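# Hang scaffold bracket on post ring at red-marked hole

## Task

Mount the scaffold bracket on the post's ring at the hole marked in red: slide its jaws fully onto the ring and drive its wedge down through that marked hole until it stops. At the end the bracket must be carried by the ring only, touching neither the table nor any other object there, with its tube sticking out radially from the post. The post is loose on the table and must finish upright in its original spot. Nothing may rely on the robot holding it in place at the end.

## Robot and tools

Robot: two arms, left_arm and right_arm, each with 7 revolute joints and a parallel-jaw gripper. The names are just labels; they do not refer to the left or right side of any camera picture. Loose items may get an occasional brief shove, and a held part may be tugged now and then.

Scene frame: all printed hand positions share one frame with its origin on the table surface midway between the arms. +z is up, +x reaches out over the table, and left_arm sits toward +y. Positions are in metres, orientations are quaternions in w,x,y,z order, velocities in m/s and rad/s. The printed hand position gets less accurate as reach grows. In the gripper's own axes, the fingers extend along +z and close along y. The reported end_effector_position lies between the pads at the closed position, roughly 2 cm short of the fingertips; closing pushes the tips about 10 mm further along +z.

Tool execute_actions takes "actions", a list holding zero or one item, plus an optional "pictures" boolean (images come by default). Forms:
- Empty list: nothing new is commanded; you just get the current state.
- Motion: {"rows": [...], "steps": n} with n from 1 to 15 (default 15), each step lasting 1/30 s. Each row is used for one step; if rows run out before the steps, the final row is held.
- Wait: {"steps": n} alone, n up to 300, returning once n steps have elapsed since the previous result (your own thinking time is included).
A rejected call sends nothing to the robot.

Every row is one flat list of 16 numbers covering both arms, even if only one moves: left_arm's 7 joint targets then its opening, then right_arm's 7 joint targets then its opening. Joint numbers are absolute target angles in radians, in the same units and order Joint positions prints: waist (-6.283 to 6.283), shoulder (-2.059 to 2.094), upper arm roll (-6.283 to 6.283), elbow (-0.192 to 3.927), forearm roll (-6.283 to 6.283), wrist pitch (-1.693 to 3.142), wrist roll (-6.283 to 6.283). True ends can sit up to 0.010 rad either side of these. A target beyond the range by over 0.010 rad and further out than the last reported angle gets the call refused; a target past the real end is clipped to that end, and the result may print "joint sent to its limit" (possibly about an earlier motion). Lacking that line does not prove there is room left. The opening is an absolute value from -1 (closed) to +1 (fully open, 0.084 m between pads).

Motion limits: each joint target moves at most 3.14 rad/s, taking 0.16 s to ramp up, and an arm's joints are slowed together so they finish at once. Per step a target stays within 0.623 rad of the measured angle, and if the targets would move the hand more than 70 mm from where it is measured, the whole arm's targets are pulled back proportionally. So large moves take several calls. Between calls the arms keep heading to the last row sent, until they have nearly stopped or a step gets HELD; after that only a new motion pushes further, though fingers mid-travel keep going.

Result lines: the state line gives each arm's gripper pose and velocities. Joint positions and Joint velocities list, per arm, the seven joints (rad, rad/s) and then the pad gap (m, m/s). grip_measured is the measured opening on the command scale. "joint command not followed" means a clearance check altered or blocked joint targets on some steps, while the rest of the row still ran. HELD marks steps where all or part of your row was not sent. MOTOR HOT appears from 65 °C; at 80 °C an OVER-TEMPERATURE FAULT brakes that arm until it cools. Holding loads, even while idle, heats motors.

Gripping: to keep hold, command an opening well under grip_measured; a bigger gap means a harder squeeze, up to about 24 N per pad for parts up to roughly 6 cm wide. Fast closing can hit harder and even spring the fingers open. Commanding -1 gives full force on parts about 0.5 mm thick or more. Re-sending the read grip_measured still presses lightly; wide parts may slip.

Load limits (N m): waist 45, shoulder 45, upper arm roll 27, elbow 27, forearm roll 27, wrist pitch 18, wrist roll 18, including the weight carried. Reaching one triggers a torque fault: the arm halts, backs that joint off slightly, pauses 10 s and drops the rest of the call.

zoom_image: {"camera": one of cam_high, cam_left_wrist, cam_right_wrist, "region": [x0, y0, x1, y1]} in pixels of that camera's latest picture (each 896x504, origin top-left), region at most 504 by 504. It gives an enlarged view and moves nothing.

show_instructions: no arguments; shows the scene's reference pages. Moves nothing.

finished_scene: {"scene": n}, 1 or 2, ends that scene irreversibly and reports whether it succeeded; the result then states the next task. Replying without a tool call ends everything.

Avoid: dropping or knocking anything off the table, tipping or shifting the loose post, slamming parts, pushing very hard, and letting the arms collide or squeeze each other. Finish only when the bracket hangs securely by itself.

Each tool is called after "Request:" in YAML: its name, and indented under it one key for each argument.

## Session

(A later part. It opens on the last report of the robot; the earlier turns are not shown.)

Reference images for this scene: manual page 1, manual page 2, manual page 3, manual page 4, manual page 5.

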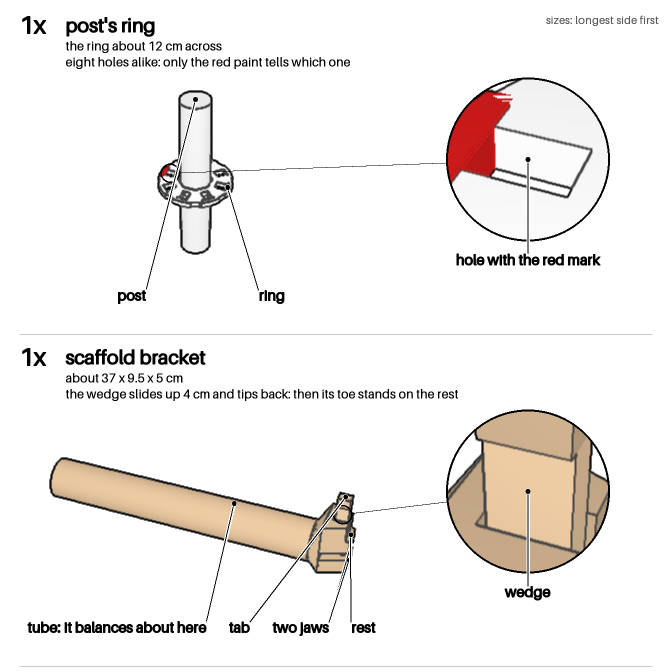

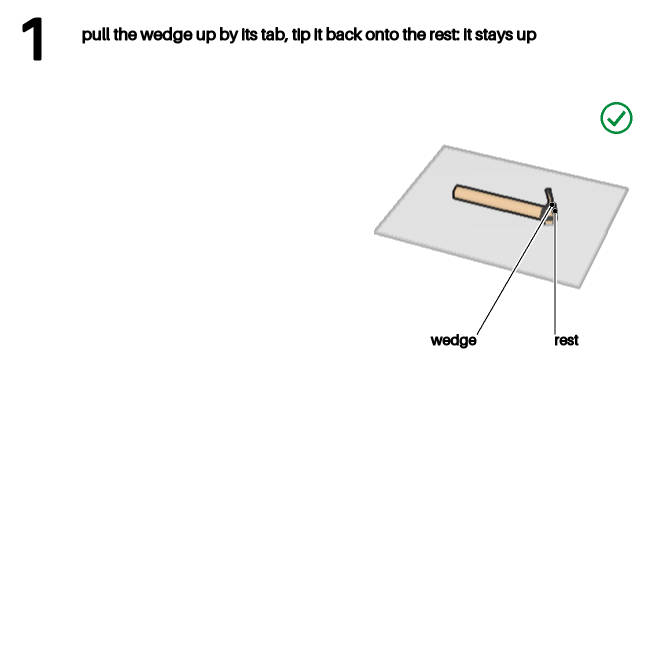

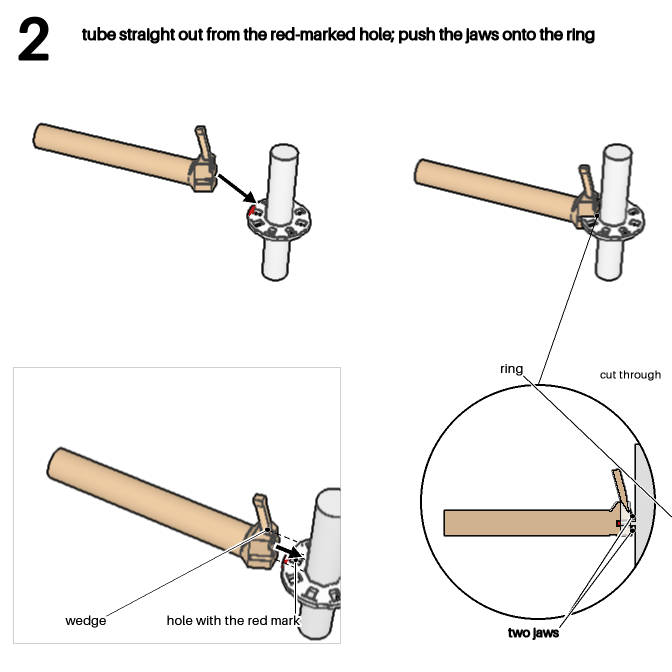

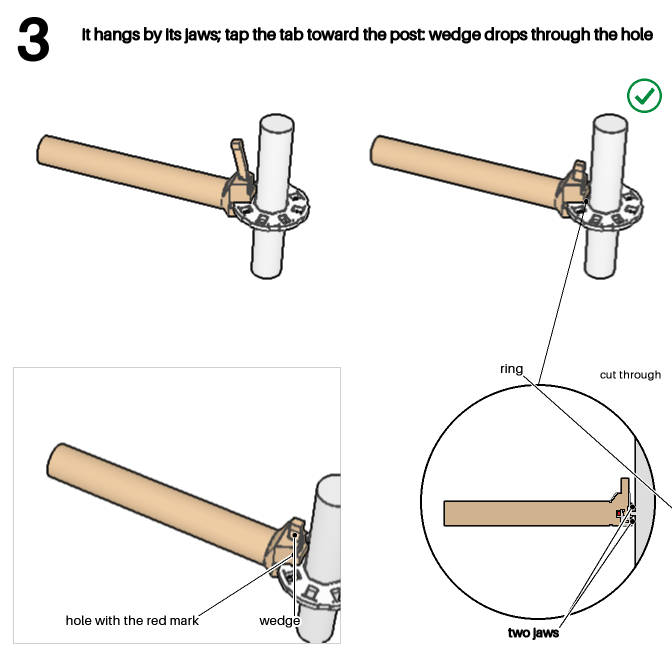

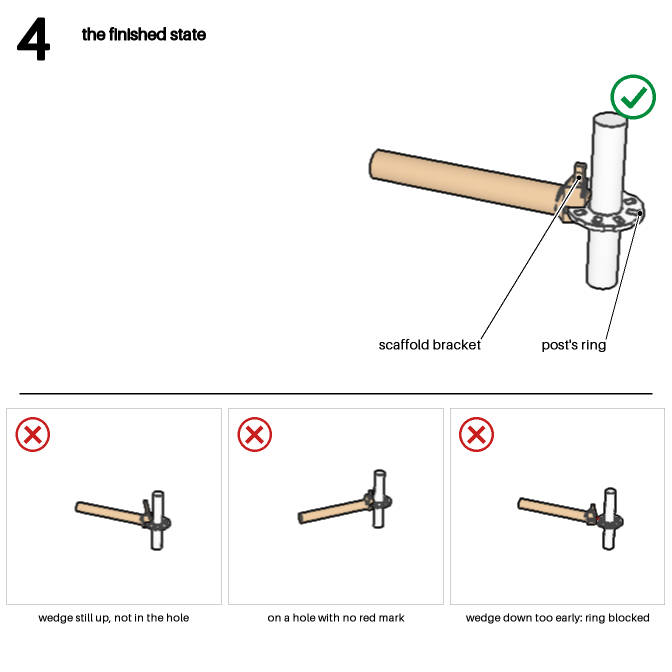

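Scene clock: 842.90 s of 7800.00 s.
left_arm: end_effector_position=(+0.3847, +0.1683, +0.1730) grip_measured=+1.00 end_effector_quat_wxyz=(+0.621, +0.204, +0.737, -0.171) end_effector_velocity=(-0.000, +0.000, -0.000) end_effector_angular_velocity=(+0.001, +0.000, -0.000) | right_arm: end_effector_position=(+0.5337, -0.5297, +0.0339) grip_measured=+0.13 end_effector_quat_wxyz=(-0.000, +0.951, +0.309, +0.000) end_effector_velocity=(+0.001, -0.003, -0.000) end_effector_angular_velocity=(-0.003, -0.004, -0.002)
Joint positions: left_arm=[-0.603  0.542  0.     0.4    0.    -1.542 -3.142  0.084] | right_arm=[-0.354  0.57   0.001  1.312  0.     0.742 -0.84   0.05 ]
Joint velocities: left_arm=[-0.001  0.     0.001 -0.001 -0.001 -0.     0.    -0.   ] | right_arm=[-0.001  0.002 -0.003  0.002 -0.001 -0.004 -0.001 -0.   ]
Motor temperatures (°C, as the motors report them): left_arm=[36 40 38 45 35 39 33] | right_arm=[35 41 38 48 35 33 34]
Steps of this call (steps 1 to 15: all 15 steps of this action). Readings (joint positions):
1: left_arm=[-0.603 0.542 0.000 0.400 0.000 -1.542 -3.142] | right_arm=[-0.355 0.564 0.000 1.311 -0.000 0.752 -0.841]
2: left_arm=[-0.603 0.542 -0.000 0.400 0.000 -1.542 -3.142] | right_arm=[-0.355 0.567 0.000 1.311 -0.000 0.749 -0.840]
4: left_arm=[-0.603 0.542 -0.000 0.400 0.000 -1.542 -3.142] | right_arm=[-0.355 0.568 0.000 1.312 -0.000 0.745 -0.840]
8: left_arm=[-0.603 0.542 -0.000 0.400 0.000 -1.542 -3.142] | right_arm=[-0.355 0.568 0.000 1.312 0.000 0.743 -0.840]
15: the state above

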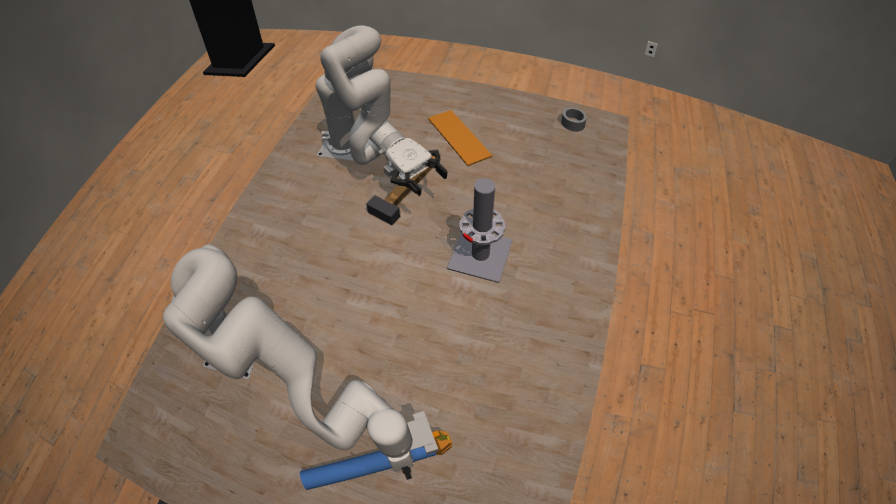

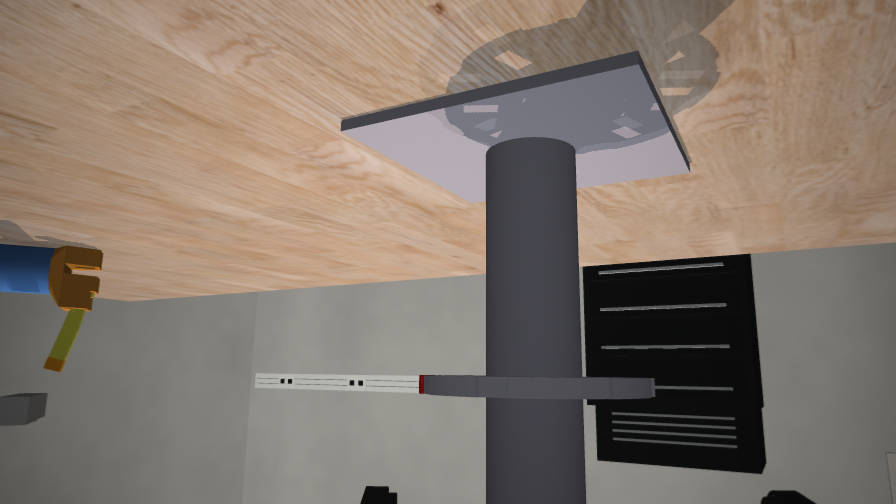

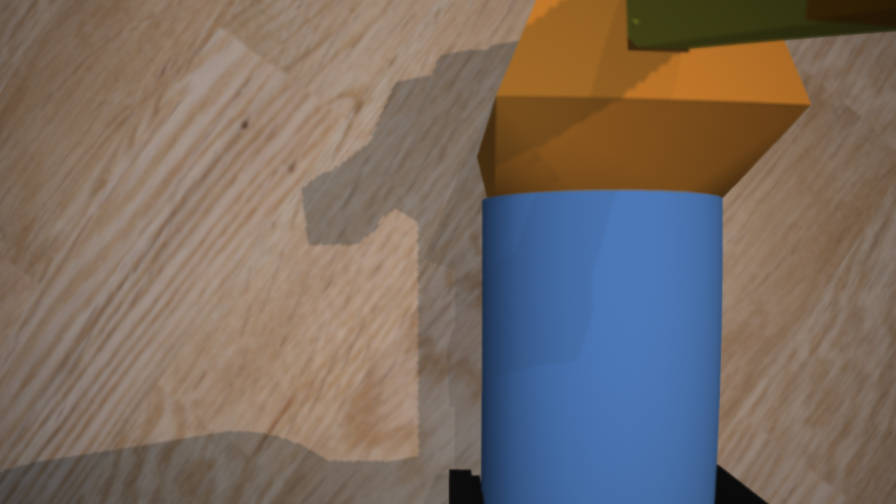

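Request:
execute_actions:
  actions:
    - {"rows":[[-0.6028,0.5421,0,0.4001,0,-1.542,-3.1416,1,-0.3550,0.5695,0,1.3119,0,0.7424,-0.84,-1],[-0.6028,0.5421,0,0.4001,0,-1.542,-3.1416,1,-0.3550,0.5672,0,1.3126,0,0.7455,-0.84,-1],[-0.6028,0.5421,0,0.4001,0,-1.542,-3.1416,1,-0.3550,0.5632,0,1.3138,0,0.7507,-0.84,-1],[-0.6028,0.5421,0,0.4001,0,-1.542,-3.1416,1,-0.3550,0.5579,0,1.3155,0,0.7577,-0.84,-1],[-0.6028,0.5421,0,0.4001,0,-1.542,-3.1416,1,-0.3550,0.5512,0,1.3176,0,0.7666,-0.84,-1],[-0.6028,0.5421,0,0.4001,0,-1.542,-3.1416,1,-0.3550,0.5432,0,1.3201,0,0.7770,-0.84,-1],[-0.6028,0.5421,0,0.4001,0,-1.542,-3.1416,1,-0.3550,0.5341,0,1.3230,0,0.7890,-0.84,-1],[-0.6028,0.5421,0,0.4001,0,-1.542,-3.1416,1,-0.3550,0.5240,0,1.3262,0,0.8023,-0.84,-1],[-0.6028,0.5421,0,0.4001,0,-1.542,-3.1416,1,-0.3520,0.5131,0,1.3296,0,0.8166,-0.8387,-1],[-0.6028,0.5421,0,0.4001,0,-1.542,-3.1416,1,-0.3460,0.5016,0,1.3332,0,0.8316,-0.8362,-1],[-0.6028,0.5421,0,0.4001,0,-1.542,-3.1416,1,-0.3370,0.4898,0,1.3369,0,0.8472,-0.8323,-1],[-0.6028,0.5421,0,0.4001,0,-1.542,-3.1416,1,-0.3250,0.4777,0,1.3407,0,0.8632,-0.8272,-1],[-0.6028,0.5421,0,0.4001,0,-1.542,-3.1416,1,-0.3100,0.4656,0,1.3445,0,0.8791,-0.8208,-1],[-0.6028,0.5421,0,0.4001,0,-1.542,-3.1416,1,-0.2920,0.4537,0,1.3482,0,0.8947,-0.8131,-1],[-0.6028,0.5421,0,0.4001,0,-1.542,-3.1416,1,-0.2710,0.4422,0,1.3518,0,0.9097,-0.8041,-1]],"steps":15}
  pictures: false

Request:
execute_actions:
  actions:
    - {"rows":[[-0.6028,0.5421,0,0.4001,0,-1.542,-3.1416,1,-0.2476,0.4313,0,1.3553,0,0.9240,-0.7942,-1],[-0.6028,0.5421,0,0.4001,0,-1.542,-3.1416,1,-0.2242,0.4212,0,1.3584,0,0.9373,-0.7842,-1],[-0.6028,0.5421,0,0.4001,0,-1.542,-3.1416,1,-0.2008,0.4121,0,1.3613,0,0.9493,-0.7742,-1],[-0.6028,0.5421,0,0.4001,0,-1.542,-3.1416,1,-0.1774,0.4041,0,1.3638,0,0.9597,-0.7642,-1],[-0.6028,0.5421,0,0.4001,0,-1.542,-3.1416,1,-0.1540,0.3974,0,1.3659,0,0.9686,-0.7542,-1],[-0.6028,0.5421,0,0.4001,0,-1.542,-3.1416,1,-0.1306,0.3921,0,1.3676,0,0.9756,-0.7442,-1],[-0.6028,0.5421,0,0.4001,0,-1.542,-3.1416,1,-0.1072,0.3882,0,1.3688,0,0.9808,-0.7342,-1],[-0.6028,0.5421,0,0.4001,0,-1.542,-3.1416,1,-0.0838,0.3858,0,1.3696,0,0.9839,-0.7242,-1],[-0.6028,0.5421,0,0.4001,0,-1.542,-3.1416,1,-0.0604,0.3850,0,1.3698,0,0.9849,-0.7142,-1],[-0.6028,0.5421,0,0.4001,0,-1.542,-3.1416,1,-0.0370,0.3850,0,1.3698,0,0.9849,-0.7042,-1],[-0.6028,0.5421,0,0.4001,0,-1.542,-3.1416,1,-0.0136,0.3850,0,1.3698,0,0.9849,-0.6943,-1],[-0.6028,0.5421,0,0.4001,0,-1.542,-3.1416,1,0.0098,0.3850,0,1.3698,0,0.9849,-0.6843,-1],[-0.6028,0.5421,0,0.4001,0,-1.542,-3.1416,1,0.0332,0.3850,0,1.3698,0,0.9849,-0.6743,-1],[-0.6028,0.5421,0,0.4001,0,-1.542,-3.1416,1,0.0566,0.3850,0,1.3698,0,0.9849,-0.6643,-1],[-0.6028,0.5421,0,0.4001,0,-1.542,-3.1416,1,0.0800,0.3850,0,1.3698,0,0.9849,-0.6543,-1]],"steps":15}
  pictures: false

Request:
execute_actions:
  actions:
    - {"rows":[[-0.6028,0.5421,0,0.4001,0,-1.542,-3.1416,1,0.1034,0.3850,0,1.3698,0,0.9849,-0.6443,-1],[-0.6028,0.5421,0,0.4001,0,-1.542,-3.1416,1,0.1268,0.3850,0,1.3698,0,0.9849,-0.6343,-1],[-0.6028,0.5421,0,0.4001,0,-1.542,-3.1416,1,0.1502,0.3850,0,1.3698,0,0.9849,-0.6243,-1],[-0.6028,0.5421,0,0.4001,0,-1.542,-3.1416,1,0.1736,0.3850,0,1.3698,0,0.9849,-0.6143,-1],[-0.6028,0.5421,0,0.4001,0,-1.542,-3.1416,1,0.1970,0.3850,0,1.3698,0,0.9849,-0.6044,-1],[-0.6028,0.5421,0,0.4001,0,-1.542,-3.1416,1,0.2204,0.3850,0,1.3698,0,0.9849,-0.5944,-1],[-0.6028,0.5421,0,0.4001,0,-1.542,-3.1416,1,0.2438,0.3850,0,1.3698,0,0.9849,-0.5844,-1],[-0.6028,0.5421,0,0.4001,0,-1.542,-3.1416,1,0.2672,0.3850,0,1.3698,0,0.9849,-0.5744,-1],[-0.6028,0.5421,0,0.4001,0,-1.542,-3.1416,1,0.2906,0.3850,0,1.3698,0,0.9849,-0.5644,-1],[-0.6028,0.5421,0,0.4001,0,-1.542,-3.1416,1,0.3140,0.3850,0,1.3698,0,0.9849,-0.5544,-1],[-0.6028,0.5421,0,0.4001,0,-1.542,-3.1416,1,0.3374,0.3850,0,1.3698,0,0.9849,-0.5444,-1],[-0.6028,0.5421,0,0.4001,0,-1.542,-3.1416,1,0.3608,0.3850,0,1.3698,0,0.9849,-0.5344,-1],[-0.6028,0.5421,0,0.4001,0,-1.542,-3.1416,1,0.3818,0.3850,0,1.3698,0,0.9849,-0.5255,-1],[-0.6028,0.5421,0,0.4001,0,-1.542,-3.1416,1,0.3998,0.3850,0,1.3698,0,0.9849,-0.5178,-1],[-0.6028,0.5421,0,0.4001,0,-1.542,-3.1416,1,0.4148,0.3850,0,1.3698,0,0.9849,-0.5114,-1]],"steps":15}
  pictures: false

Request:
execute_actions:
  actions:
    - {"rows":[[-0.6028,0.5421,0,0.4001,0,-1.542,-3.1416,1,0.4268,0.3850,0,1.3698,0,0.9849,-0.5063,-1],[-0.6028,0.5421,0,0.4001,0,-1.542,-3.1416,1,0.4358,0.3850,0,1.3698,0,0.9849,-0.5024,-1],[-0.6028,0.5421,0,0.4001,0,-1.542,-3.1416,1,0.4418,0.3850,0,1.3698,0,0.9849,-0.4999,-1],[-0.6028,0.5421,0,0.4001,0,-1.542,-3.1416,1,0.4459,0.3850,0,1.3698,0,0.9849,-0.4981,-1]],"steps":15}
  pictures: false

Request:
execute_actions:
  actions:
    - {"steps":10}

Scene clock: 921.30 s of 7800.00 s.
left_arm: end_effector_position=(+0.3847, +0.1683, +0.1730) grip_measured=+1.00 end_effector_quat_wxyz=(+0.621, +0.204, +0.737, -0.171) end_effector_velocity=(+0.000, +0.001, -0.000) end_effector_angular_velocity=(-0.000, +0.001, +0.001) | right_arm: end_effector_position=(+0.5374, -0.5178, +0.0846) grip_measured=+0.13 end_effector_quat_wxyz=(+0.001, +0.949, +0.314, -0.000) end_effector_velocity=(+0.054, +0.201, +0.230) end_effector_angular_velocity=(-0.014, -0.072, +0.212)
Joint positions: left_arm=[-0.603  0.542 -0.     0.4    0.    -1.542 -3.142  0.084] | right_arm=[-0.326  0.484 -0.004  1.34  -0.     0.856 -0.826  0.05 ]
Joint velocities: left_arm=[ 0.001  0.    -0.    -0.    -0.     0.    -0.001 -0.   ] | right_arm=[ 0.365 -0.37   0.001  0.137 -0.003  0.434  0.155  0.   ]
Motor temperatures (°C, as the motors report them): left_arm=[36 40 38 45 35 39 33] | right_arm=[35 41 38 46 35 33 34]
Steps of this call (steps 1 to 15: the robot went on to your last target; steps 16 to 90: nothing new was sent; then 74.90 s passed at rest; steps 91 to 105: all 15 steps of this action). Readings (joint positions):
91: left_arm=[-0.603 0.542 -0.000 0.400 0.000 -1.542 -3.142] | right_arm=[-0.355 0.570 -0.000 1.312 -0.000 0.741 -0.840]
92: left_arm=[-0.603 0.542 -0.000 0.400 -0.000 -1.542 -3.142] | right_arm=[-0.355 0.570 -0.000 1.312 -0.000 0.742 -0.840]
94: left_arm=[-0.603 0.542 0.000 0.400 0.000 -1.542 -3.142] | right_arm=[-0.355 0.569 -0.001 1.311 -0.000 0.745 -0.840]
98: left_arm=[-0.603 0.542 -0.000 0.400 -0.000 -1.542 -3.142] | right_arm=[-0.357 0.558 -0.003 1.309 -0.000 0.771 -0.840]
105: the state above

Scene clock: 921.80 s of 7800.00 s.
left_arm: end_effector_position=(+0.3847, +0.1683, +0.1730) grip_measured=+1.00 end_effector_quat_wxyz=(+0.621, +0.204, +0.737, -0.171) end_effector_velocity=(+0.000, +0.000, -0.000) end_effector_angular_velocity=(+0.001, -0.000, +0.000) | right_arm: end_effector_position=(+0.5369, -0.3357, +0.1410) grip_measured=+0.13 end_effector_quat_wxyz=(-0.000, +0.916, +0.402, -0.001) end_effector_velocity=(-0.061, +0.383, -0.003) end_effector_angular_velocity=(-0.008, +0.030, +0.393)
Joint positions: left_arm=[-0.603  0.542 -0.     0.4    0.    -1.542 -3.142  0.084] | right_arm=[-0.007  0.387  0.     1.369  0.     0.983 -0.692  0.05 ]
Joint velocities: left_arm=[ 0.001 -0.    -0.    -0.     0.     0.     0.001  0.   ] | right_arm=[ 0.694 -0.003 -0.005 -0.007 -0.002  0.027  0.297 -0.   ]
Motor temperatures (°C, as the motors report them): left_arm=[36 40 38 45 35 39 33] | right_arm=[35 41 38 46 35 33 34]
Steps of this call (steps 1 to 15: all 15 steps of this action). Readings (joint positions):
1: left_arm=[-0.603 0.542 -0.000 0.400 -0.000 -1.542 -3.142] | right_arm=[-0.313 0.471 -0.004 1.344 -0.000 0.870 -0.821]
2: left_arm=[-0.603 0.542 0.000 0.400 -0.000 -1.542 -3.142] | right_arm=[-0.297 0.460 -0.003 1.347 -0.000 0.885 -0.814]
4: left_arm=[-0.603 0.542 -0.000 0.400 0.000 -1.542 -3.142] | right_arm=[-0.258 0.439 -0.001 1.353 -0.000 0.912 -0.798]
8: left_arm=[-0.603 0.542 0.000 0.400 0.000 -1.542 -3.142] | right_arm=[-0.168 0.405 0.003 1.363 0.000 0.957 -0.761]
15: the state above

Scene clock: 922.30 s of 7800.00 s.
left_arm: end_effector_position=(+0.3847, +0.1683, +0.1730) grip_measured=+1.00 end_effector_quat_wxyz=(+0.621, +0.204, +0.737, -0.171) end_effector_velocity=(-0.000, +0.001, -0.000) end_effector_angular_velocity=(+0.001, +0.001, +0.001) | right_arm: end_effector_position=(+0.4778, -0.1482, +0.1431) grip_measured=+0.13 end_effector_quat_wxyz=(-0.000, +0.871, +0.492, +0.001) end_effector_velocity=(-0.156, +0.382, +0.054) end_effector_angular_velocity=(+0.088, -0.117, +0.443)
Joint positions: left_arm=[-0.603  0.542 -0.     0.4    0.    -1.542 -3.142  0.084] | right_arm=[ 0.342  0.385  0.001  1.371  0.     0.984 -0.543  0.05 ]
Joint velocities: left_arm=[ 0.     0.     0.    -0.001 -0.001 -0.    -0.     0.   ] | right_arm=[ 0.679 -0.04   0.046  0.071  0.007 -0.034  0.275  0.   ]
Motor temperatures (°C, as the motors report them): left_arm=[36 40 38 45 35 39 33] | right_arm=[35 41 38 47 35 33 34]
Steps of this call (steps 1 to 15: all 15 steps of this action). Readings (joint positions):
1: left_arm=[-0.603 0.542 0.000 0.400 -0.000 -1.542 -3.142] | right_arm=[0.016 0.387 -0.000 1.368 -0.000 0.984 -0.682]
2: left_arm=[-0.603 0.542 -0.000 0.400 -0.000 -1.542 -3.142] | right_arm=[0.039 0.387 -0.000 1.368 -0.000 0.984 -0.672]
4: left_arm=[-0.603 0.542 0.000 0.400 -0.000 -1.542 -3.142] | right_arm=[0.086 0.387 0.000 1.369 0.000 0.985 -0.652]
8: left_arm=[-0.603 0.542 0.000 0.400 -0.000 -1.542 -3.142] | right_arm=[0.179 0.387 -0.001 1.367 -0.000 0.987 -0.612]
15: the state above

Scene clock: 922.80 s of 7800.00 s.
left_arm: end_effector_position=(+0.3847, +0.1683, +0.1730) grip_measured=+1.00 end_effector_quat_wxyz=(+0.621, +0.204, +0.737, -0.171) end_effector_velocity=(-0.000, +0.000, -0.000) end_effector_angular_velocity=(+0.001, +0.001, -0.000) | right_arm: end_effector_position=(+0.4495, -0.1014, +0.1429) grip_measured=+0.13 end_effector_quat_wxyz=(+0.001, +0.857, +0.515, +0.000) end_effector_velocity=(-0.019, +0.028, -0.000) end_effector_angular_velocity=(+0.014, +0.010, +0.049)
Joint positions: left_arm=[-0.603  0.542  0.     0.4   -0.    -1.542 -3.142  0.084] | right_arm=[ 0.443  0.385 -0.003  1.37  -0.     0.985 -0.498  0.05 ]
Joint velocities: left_arm=[-0.     0.     0.    -0.001  0.    -0.    -0.    -0.   ] | right_arm=[ 0.026 -0.     0.033 -0.001  0.006 -0.     0.003 -0.   ]
Motor temperatures (°C, as the motors report them): left_arm=[36 40 38 45 35 39 33] | right_arm=[35 41 38 47 35 33 34]
Steps of this call (steps 1 to 15: all 15 steps of this action). Readings (joint positions):
1: left_arm=[-0.603 0.542 -0.000 0.400 -0.000 -1.542 -3.142] | right_arm=[0.364 0.384 0.003 1.373 0.000 0.983 -0.534]
2: left_arm=[-0.603 0.542 0.000 0.400 0.000 -1.542 -3.142] | right_arm=[0.384 0.383 0.004 1.374 0.001 0.983 -0.526]
4: left_arm=[-0.603 0.542 -0.000 0.400 -0.000 -1.542 -3.142] | right_arm=[0.415 0.383 0.006 1.374 0.001 0.983 -0.513]
8: left_arm=[-0.603 0.542 -0.000 0.400 0.000 -1.542 -3.142] | right_arm=[0.440 0.385 0.002 1.369 0.000 0.985 -0.501]
15: the state above

Scene clock: 923.13 s of 7800.00 s.
left_arm: end_effector_position=(+0.3847, +0.1683, +0.1730) grip_measured=+1.00 end_effector_quat_wxyz=(+0.621, +0.204, +0.737, -0.171) end_effector_velocity=(-0.000, -0.000, -0.000) end_effector_angular_velocity=(-0.000, +0.001, +0.000) | right_arm: end_effector_position=(+0.4480, -0.0995, +0.1425) grip_measured=+0.13 end_effector_quat_wxyz=(+0.000, +0.856, +0.516, -0.000) end_effector_velocity=(+0.000, +0.000, +0.001) end_effector_angular_velocity=(+0.002, -0.001, +0.000)
Joint positions: left_arm=[-0.603  0.542  0.     0.4    0.    -1.542 -3.142  0.084] | right_arm=[ 0.445  0.385 -0.001  1.37  -0.     0.985 -0.498  0.05 ]
Joint velocities: left_arm=[ 0.    -0.    -0.    -0.    -0.     0.    -0.001  0.   ] | right_arm=[-0.    -0.001  0.     0.     0.001 -0.001 -0.001  0.   ]
Motor temperatures (°C, as the motors report them): left_arm=[36 40 38 45 35 39 33] | right_arm=[35 41 38 47 35 33 34]
Steps of this call (steps 1 to 10: the robot went on to your last target). Readings (joint positions):
1: left_arm=[-0.603 0.542 0.000 0.400 -0.000 -1.542 -3.142] | right_arm=[0.444 0.385 -0.001 1.370 -0.000 0.985 -0.498]
2: left_arm=[-0.603 0.542 -0.000 0.400 0.000 -1.542 -3.142] | right_arm=[0.445 0.385 -0.001 1.370 -0.000 0.985 -0.498]
4: left_arm=[-0.603 0.542 0.000 0.400 0.000 -1.542 -3.142] | right_arm=[0.446 0.385 0.000 1.370 0.000 0.985 -0.498]
8: left_arm=[-0.603 0.542 0.000 0.400 -0.000 -1.542 -3.142] | right_arm=[0.446 0.385 -0.000 1.370 -0.000 0.985 -0.498]
10: the state above

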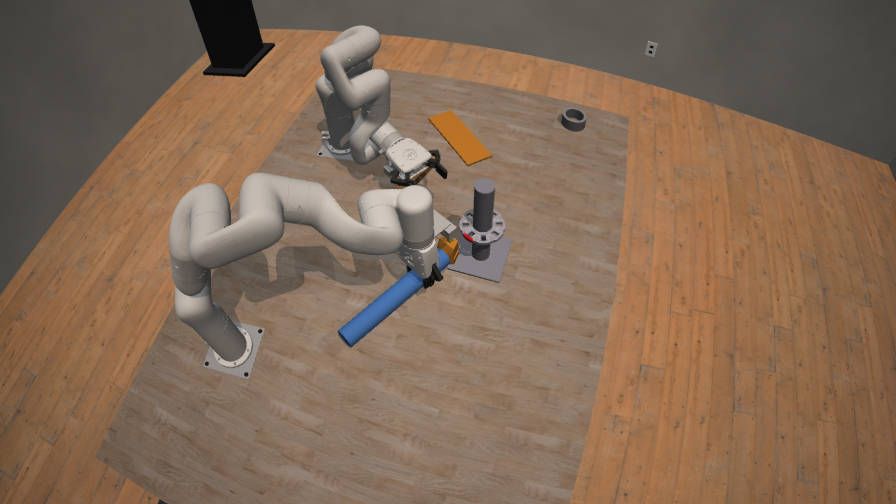

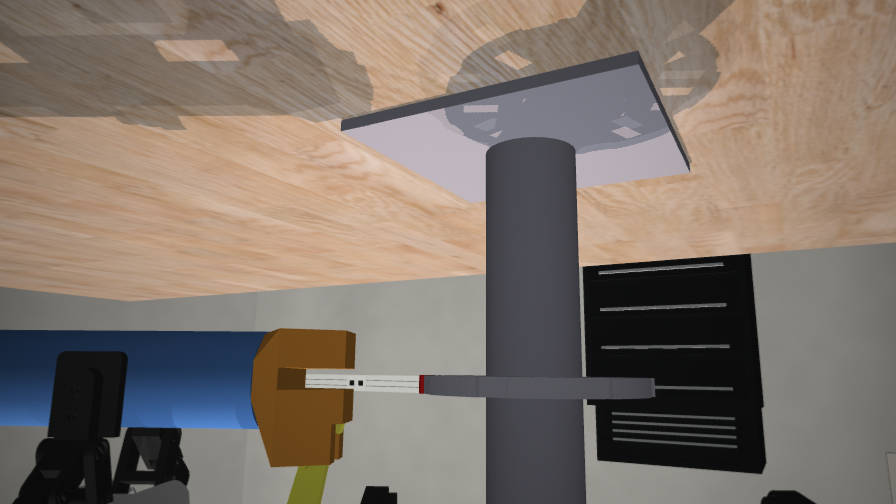

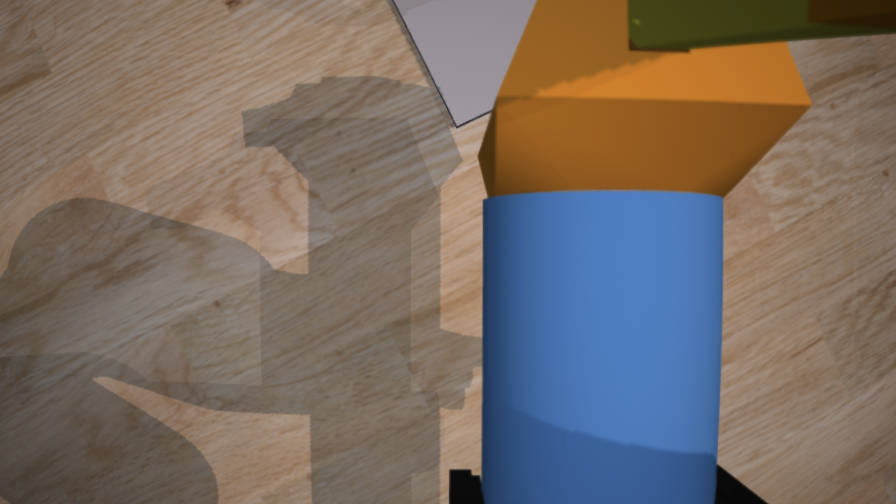

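Request:
zoom_image:
  camera: "cam_left_wrist"
  region: [240, 310, 500, 470]

Request:
zoom_image:
  camera: "cam_high"
  region: [320, 160, 540, 360]

Region (240, 310, 500, 470) of cam_left_wrist's 896x504 image, scaled by 1.938, with more detail than that image has; it fills the top 310 rows of this view, and the rest is white.

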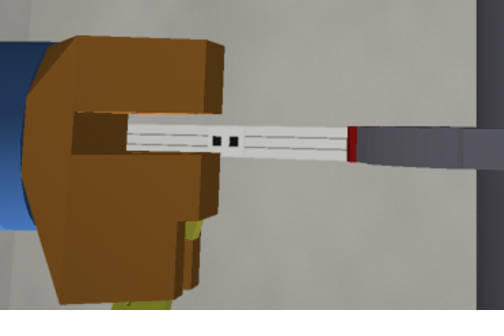

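Region (320, 160, 540, 360) of cam_high's 896x504 image, scaled by 2.291, with more detail than that image has; it fills the top 458 rows of this view, and the rest is white.

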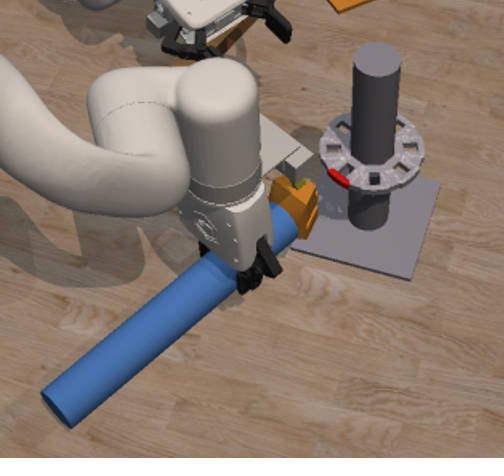

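Request:
execute_actions:
  actions:
    - {"rows":[[-0.6028,0.5421,0,0.4001,0,-1.542,-3.1416,1,0.4468,0.3879,0,1.3744,0,0.9866,-0.4972,-1],[-0.6028,0.5421,0,0.4001,0,-1.542,-3.1416,1,0.4482,0.3930,0,1.3825,0,0.9896,-0.4958,-1],[-0.6028,0.5421,0,0.4001,0,-1.542,-3.1416,1,0.4502,0.3995,0,1.3929,0,0.9935,-0.4938,-1],[-0.6028,0.5421,0,0.4001,0,-1.542,-3.1416,1,0.4525,0.4075,0,1.4057,0,0.9982,-0.4915,-1],[-0.6028,0.5421,0,0.4001,0,-1.542,-3.1416,1,0.4548,0.4155,0,1.4184,0,1.0029,-0.4892,-1],[-0.6028,0.5421,0,0.4001,0,-1.542,-3.1416,1,0.4572,0.4235,0,1.4311,0,1.0076,-0.4868,-1],[-0.6028,0.5421,0,0.4001,0,-1.542,-3.1416,1,0.4595,0.4315,0,1.4438,0,1.0124,-0.4845,-1],[-0.6028,0.5421,0,0.4001,0,-1.542,-3.1416,1,0.4619,0.4395,0,1.4566,0,1.0171,-0.4821,-1],[-0.6028,0.5421,0,0.4001,0,-1.542,-3.1416,1,0.4640,0.4468,0,1.4681,0,1.0214,-0.4800,-1],[-0.6028,0.5421,0,0.4001,0,-1.542,-3.1416,1,0.4657,0.4526,0,1.4774,0,1.0248,-0.4783,-1],[-0.6028,0.5421,0,0.4001,0,-1.542,-3.1416,1,0.4668,0.4562,0,1.4832,0,1.0269,-0.4772,-1],[-0.6028,0.5421,0,0.4001,0,-1.542,-3.1416,1,0.4672,0.4577,0,1.4855,0,1.0278,-0.4768,-1]],"steps":15}
  pictures: false

Request:
execute_actions:
  actions:
    - {"steps":15}

Request:
zoom_image:
  camera: "cam_left_wrist"
  region: [320, 340, 480, 430]

Scene clock: 965.70 s of 7800.00 s.
left_arm: end_effector_position=(+0.3847, +0.1683, +0.1730) grip_measured=+1.00 end_effector_quat_wxyz=(+0.621, +0.204, +0.737, -0.171) end_effector_velocity=(-0.000, +0.000, +0.000) end_effector_angular_velocity=(+0.000, -0.000, +0.000) | right_arm: end_effector_position=(+0.4585, -0.0765, +0.1443) grip_measured=+0.13 end_effector_quat_wxyz=(-0.000, +0.856, +0.517, +0.000) end_effector_velocity=(+0.007, +0.014, -0.001) end_effector_angular_velocity=(-0.008, +0.007, -0.002)
Joint positions: left_arm=[-0.603  0.542  0.     0.4    0.    -1.542 -3.142  0.084] | right_arm=[ 0.466  0.453  0.001  1.478  0.     1.024 -0.478  0.05 ]
Joint velocities: left_arm=[-0.    -0.    -0.    -0.    -0.    -0.     0.001  0.   ] | right_arm=[ 0.016  0.055 -0.003  0.084 -0.001  0.039  0.016 -0.   ]
Motor temperatures (°C, as the motors report them): left_arm=[36 40 38 45 35 39 33] | right_arm=[35 42 38 52 35 33 34]
Steps of this call (steps 1 to 15: the robot went on to your last target; steps 16 to 90: nothing new was sent; then 39.07 s passed at rest; steps 91 to 105: all 15 steps of this action). Readings (joint positions):
91: left_arm=[-0.603 0.542 0.000 0.400 -0.000 -1.542 -3.142] | right_arm=[0.446 0.385 -0.000 1.370 -0.000 0.985 -0.498]
92: left_arm=[-0.603 0.542 0.000 0.400 -0.000 -1.542 -3.142] | right_arm=[0.446 0.386 -0.000 1.371 -0.000 0.986 -0.498]
94: left_arm=[-0.603 0.542 0.000 0.400 -0.000 -1.542 -3.142] | right_arm=[0.447 0.390 -0.000 1.378 -0.000 0.989 -0.496]
98: left_arm=[-0.603 0.542 -0.000 0.400 0.000 -1.542 -3.142] | right_arm=[0.454 0.414 -0.000 1.416 -0.000 1.002 -0.490]
105: the state above

Scene clock: 966.20 s of 7800.00 s.
left_arm: end_effector_position=(+0.3847, +0.1683, +0.1730) grip_measured=+1.00 end_effector_quat_wxyz=(+0.621, +0.204, +0.737, -0.171) end_effector_velocity=(-0.000, +0.000, -0.000) end_effector_angular_velocity=(+0.001, +0.001, +0.000) | right_arm: end_effector_position=(+0.4597, -0.0760, +0.1445) grip_measured=+0.13 end_effector_quat_wxyz=(-0.000, +0.856, +0.517, -0.000) end_effector_velocity=(+0.001, -0.002, -0.000) end_effector_angular_velocity=(-0.000, -0.000, -0.005)
Joint positions: left_arm=[-0.603  0.542 -0.     0.4    0.    -1.542 -3.142  0.084] | right_arm=[ 0.467  0.458  0.     1.485  0.     1.028 -0.477  0.05 ]
Joint velocities: left_arm=[-0.     0.     0.    -0.001 -0.001  0.    -0.    -0.   ] | right_arm=[-0.002  0.    -0.002  0.     0.    -0.     0.001  0.   ]
Motor temperatures (°C, as the motors report them): left_arm=[36 40 38 45 35 39 33] | right_arm=[35 42 38 52 35 33 34]
Steps of this call (steps 1 to 15: the robot went on to your last target). Readings (joint positions):
1: left_arm=[-0.603 0.542 0.000 0.400 -0.000 -1.542 -3.142] | right_arm=[0.467 0.455 0.001 1.480 0.000 1.026 -0.478]
2: left_arm=[-0.603 0.542 0.000 0.400 0.000 -1.542 -3.142] | right_arm=[0.467 0.456 0.001 1.482 0.000 1.026 -0.477]
4: left_arm=[-0.603 0.542 0.000 0.400 0.000 -1.542 -3.142] | right_arm=[0.467 0.457 -0.000 1.483 -0.000 1.027 -0.477]
8: left_arm=[-0.603 0.542 -0.000 0.400 0.000 -1.542 -3.142] | right_arm=[0.467 0.457 -0.001 1.485 -0.000 1.028 -0.477]
15: the state above
All arms were judged still, so your last target was given up. Only a new action makes them travel on or press farther. Fingers that are still opening or closing keep moving.

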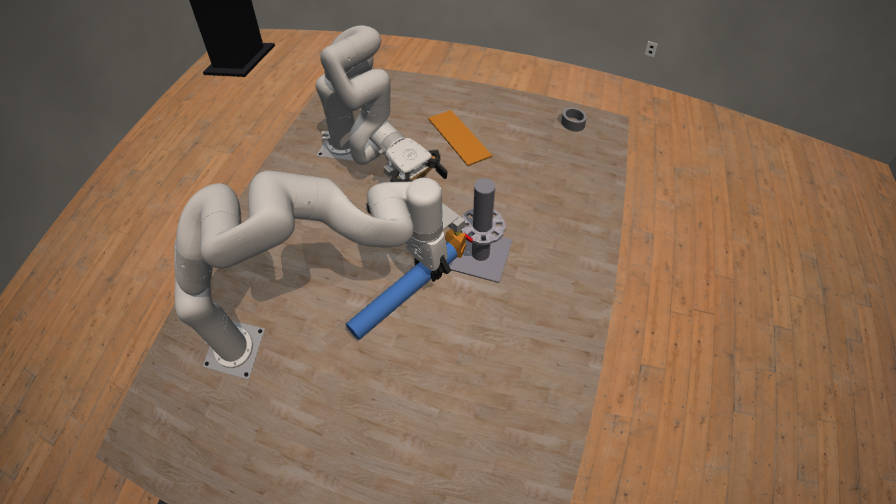

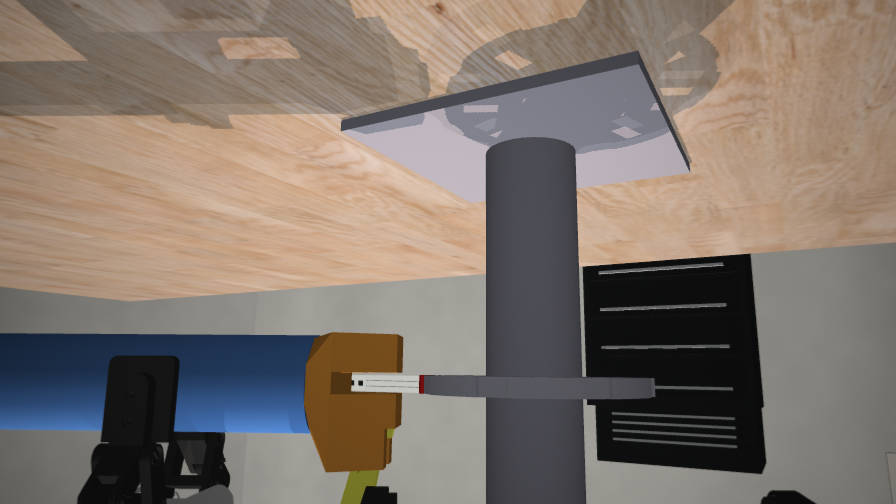

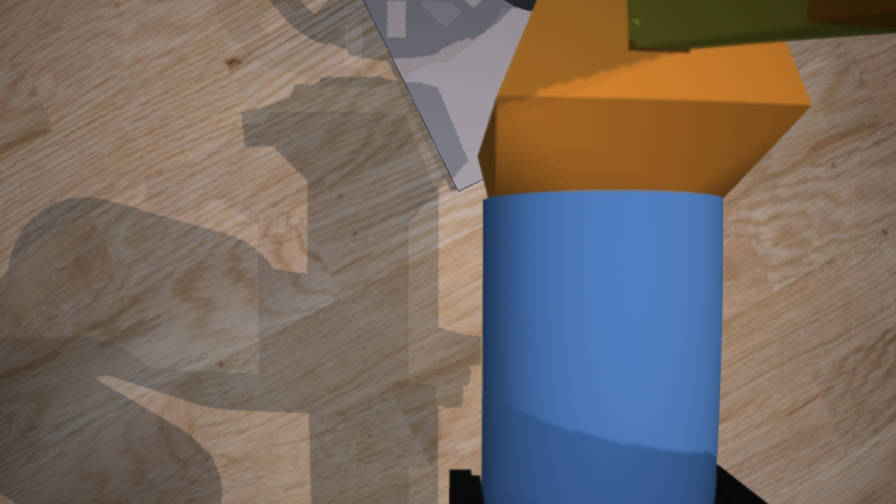

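Region (320, 340, 480, 430) of cam_left_wrist's 896x504 image, scaled by 3.150, with more detail than that image has; it fills the top 284 rows of this view, and the rest is white.

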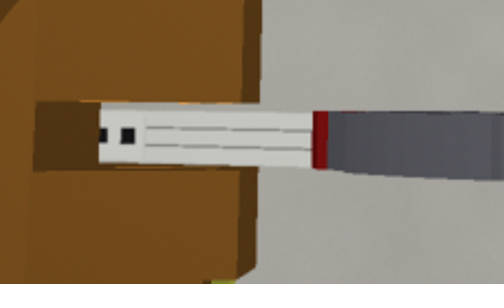

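Request:
execute_actions:
  actions:
    - {"rows":[[-0.6028,0.5421,0,0.4001,0,-1.542,-3.1416,1,0.4672,0.4568,0,1.4866,0,1.0298,-0.4768,-1],[-0.6028,0.5421,0,0.4001,0,-1.542,-3.1416,1,0.4678,0.4592,0,1.4903,0,1.0311,-0.4762,-1],[-0.6028,0.5421,0,0.4001,0,-1.542,-3.1416,1,0.4688,0.4628,0,1.4960,0,1.0331,-0.4752,-1],[-0.6028,0.5421,0,0.4001,0,-1.542,-3.1416,1,0.4703,0.4689,0,1.5053,0,1.0364,-0.4737,-1],[-0.6028,0.5421,0,0.4001,0,-1.542,-3.1416,1,0.4719,0.4749,0,1.5147,0,1.0398,-0.4721,-1],[-0.6028,0.5421,0,0.4001,0,-1.542,-3.1416,1,0.4734,0.4810,0,1.5241,0,1.0431,-0.4706,-1],[-0.6028,0.5421,0,0.4001,0,-1.542,-3.1416,1,0.4750,0.4870,0,1.5334,0,1.0464,-0.4690,-1],[-0.6028,0.5421,0,0.4001,0,-1.542,-3.1416,1,0.4765,0.4931,0,1.5428,0,1.0497,-0.4675,-1],[-0.6028,0.5421,0,0.4001,0,-1.542,-3.1416,1,0.4780,0.4993,0,1.5526,0,1.0533,-0.4660,-1],[-0.6028,0.5421,0,0.4001,0,-1.542,-3.1416,1,0.4795,0.5056,0,1.5624,0,1.0569,-0.4645,-1],[-0.6028,0.5421,0,0.4001,0,-1.542,-3.1416,1,0.4810,0.5118,0,1.5722,0,1.0605,-0.4630,-1],[-0.6028,0.5421,0,0.4001,0,-1.542,-3.1416,1,0.4824,0.5180,0,1.5821,0,1.0640,-0.4616,-1],[-0.6028,0.5421,0,0.4001,0,-1.542,-3.1416,1,0.4839,0.5243,0,1.5919,0,1.0676,-0.4601,-1],[-0.6028,0.5421,0,0.4001,0,-1.542,-3.1416,1,0.4849,0.5284,0,1.5984,0,1.0700,-0.4591,-1],[-0.6028,0.5421,0,0.4001,0,-1.542,-3.1416,1,0.4854,0.5305,0,1.6017,0,1.0712,-0.4586,-1]],"steps":15}
  pictures: false

Request:
execute_actions:
  actions:
    - {"steps":15}

Request:
zoom_image:
  camera: "cam_left_wrist"
  region: [350, 340, 510, 430]

Scene clock: 1002.23 s of 7800.00 s.
left_arm: end_effector_position=(+0.3847, +0.1683, +0.1730) grip_measured=+1.00 end_effector_quat_wxyz=(+0.621, +0.204, +0.737, -0.171) end_effector_velocity=(+0.000, -0.000, +0.000) end_effector_angular_velocity=(+0.000, -0.001, -0.001) | right_arm: end_effector_position=(+0.4685, -0.0588, +0.1454) grip_measured=+0.13 end_effector_quat_wxyz=(-0.000, +0.856, +0.517, -0.000) end_effector_velocity=(+0.026, +0.046, +0.000) end_effector_angular_velocity=(+0.001, -0.004, -0.002)
Joint positions: left_arm=[-0.603  0.542 -0.     0.4   -0.    -1.542 -3.142  0.084] | right_arm=[ 0.482  0.515  0.     1.577  0.     1.062 -0.462  0.05 ]
Joint velocities: left_arm=[-0.001  0.     0.     0.001 -0.     0.     0.    -0.   ] | right_arm=[ 0.037  0.164 -0.001  0.257 -0.001  0.088  0.04   0.   ]
Motor temperatures (°C, as the motors report them): left_arm=[36 40 38 45 35 39 33] | right_arm=[35 43 38 53 35 33 34]
Steps of this call (steps 1 to 90: nothing new was sent; then 32.53 s passed at rest; steps 91 to 105: all 15 steps of this action). Readings (joint positions):
91: left_arm=[-0.603 0.542 0.000 0.400 -0.000 -1.542 -3.142] | right_arm=[0.467 0.458 -0.000 1.486 -0.000 1.028 -0.477]
92: left_arm=[-0.603 0.542 -0.000 0.400 0.000 -1.542 -3.142] | right_arm=[0.467 0.458 -0.000 1.486 0.000 1.028 -0.477]
94: left_arm=[-0.603 0.542 0.000 0.400 -0.000 -1.542 -3.142] | right_arm=[0.468 0.459 -0.000 1.489 -0.000 1.031 -0.476]
98: left_arm=[-0.603 0.542 -0.000 0.400 0.000 -1.542 -3.142] | right_arm=[0.472 0.474 -0.000 1.514 -0.000 1.039 -0.472]
105: the state above

Scene clock: 1002.73 s of 7800.00 s.
left_arm: end_effector_position=(+0.3847, +0.1683, +0.1730) grip_measured=+1.00 end_effector_quat_wxyz=(+0.621, +0.204, +0.737, -0.171) end_effector_velocity=(+0.000, -0.000, +0.000) end_effector_angular_velocity=(-0.002, +0.000, -0.000) | right_arm: end_effector_position=(+0.4709, -0.0548, +0.1456) grip_measured=+0.13 end_effector_quat_wxyz=(-0.000, +0.856, +0.517, -0.000) end_effector_velocity=(-0.000, +0.001, -0.001) end_effector_angular_velocity=(+0.001, +0.001, +0.001)
Joint positions: left_arm=[-0.603  0.542  0.     0.4    0.    -1.542 -3.142  0.084] | right_arm=[ 0.485  0.53   0.     1.602  0.     1.071 -0.459  0.05 ]
Joint velocities: left_arm=[ 0.     0.    -0.001  0.001  0.    -0.    -0.001  0.   ] | right_arm=[-0.     0.002  0.002  0.001  0.     0.    -0.     0.   ]
Motor temperatures (°C, as the motors report them): left_arm=[36 40 38 45 35 39 33] | right_arm=[35 43 38 53 35 33 34]
Steps of this call (steps 1 to 15: the robot went on to your last target). Readings (joint positions):
1: left_arm=[-0.603 0.542 0.000 0.400 -0.000 -1.542 -3.142] | right_arm=[0.483 0.520 0.000 1.585 0.000 1.065 -0.461]
2: left_arm=[-0.603 0.542 -0.000 0.400 0.000 -1.542 -3.142] | right_arm=[0.484 0.524 0.000 1.591 0.000 1.067 -0.460]
4: left_arm=[-0.603 0.542 -0.000 0.400 -0.000 -1.542 -3.142] | right_arm=[0.485 0.528 0.000 1.597 0.000 1.069 -0.459]
8: left_arm=[-0.603 0.542 -0.000 0.400 0.000 -1.542 -3.142] | right_arm=[0.485 0.530 -0.000 1.600 -0.000 1.071 -0.459]
15: the state above

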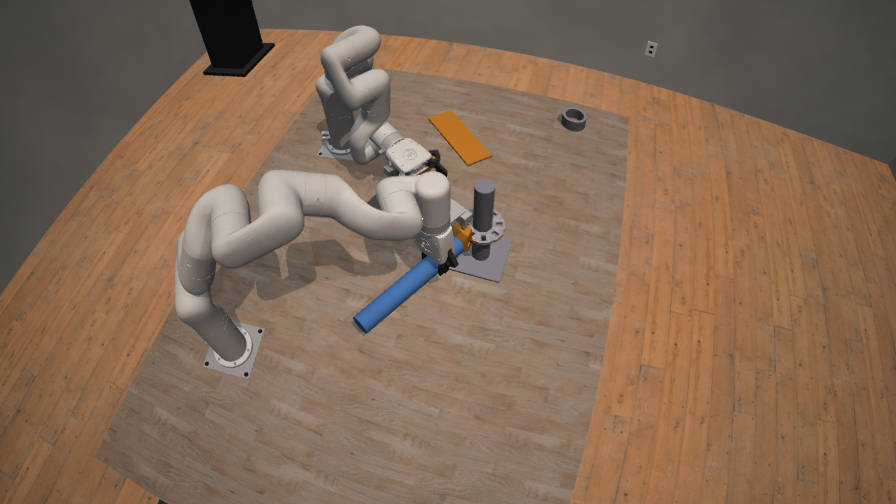

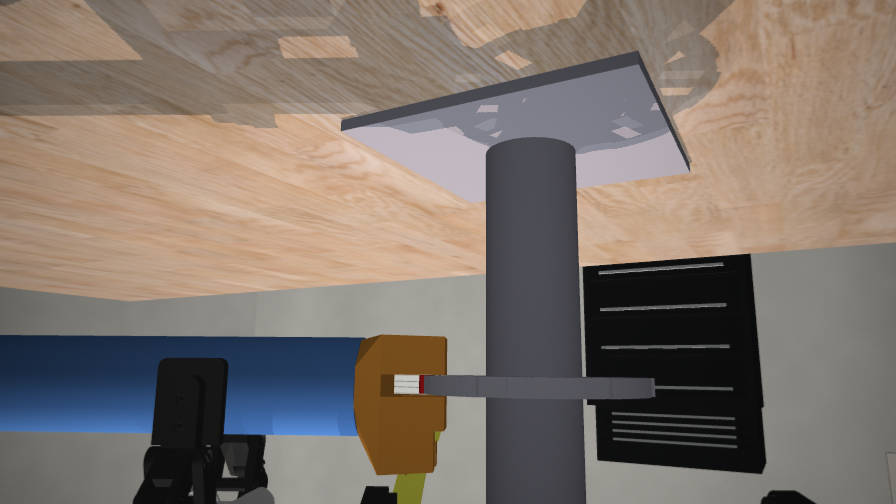

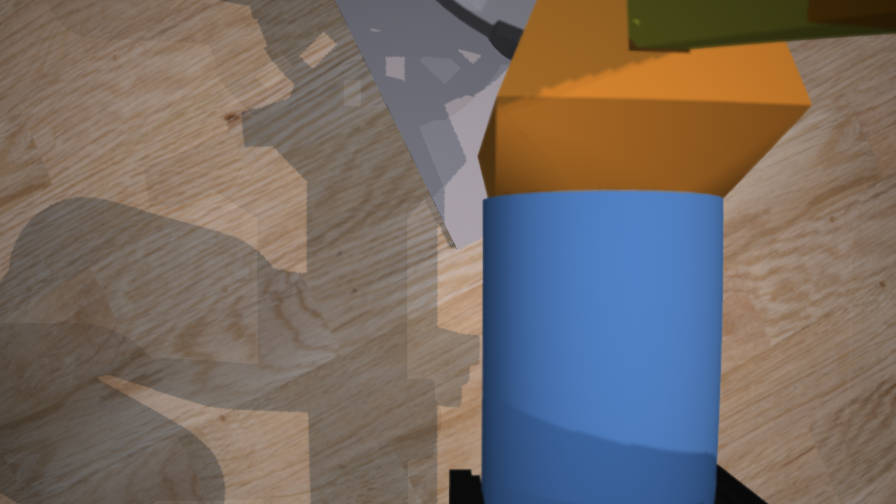

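Region (350, 340, 510, 430) of cam_left_wrist's 896x504 image, scaled by 3.150, with more detail than that image has; it fills the top 284 rows of this view, and the rest is white.

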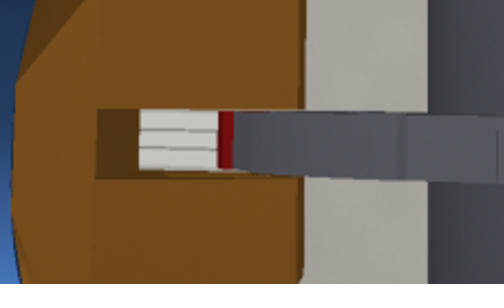

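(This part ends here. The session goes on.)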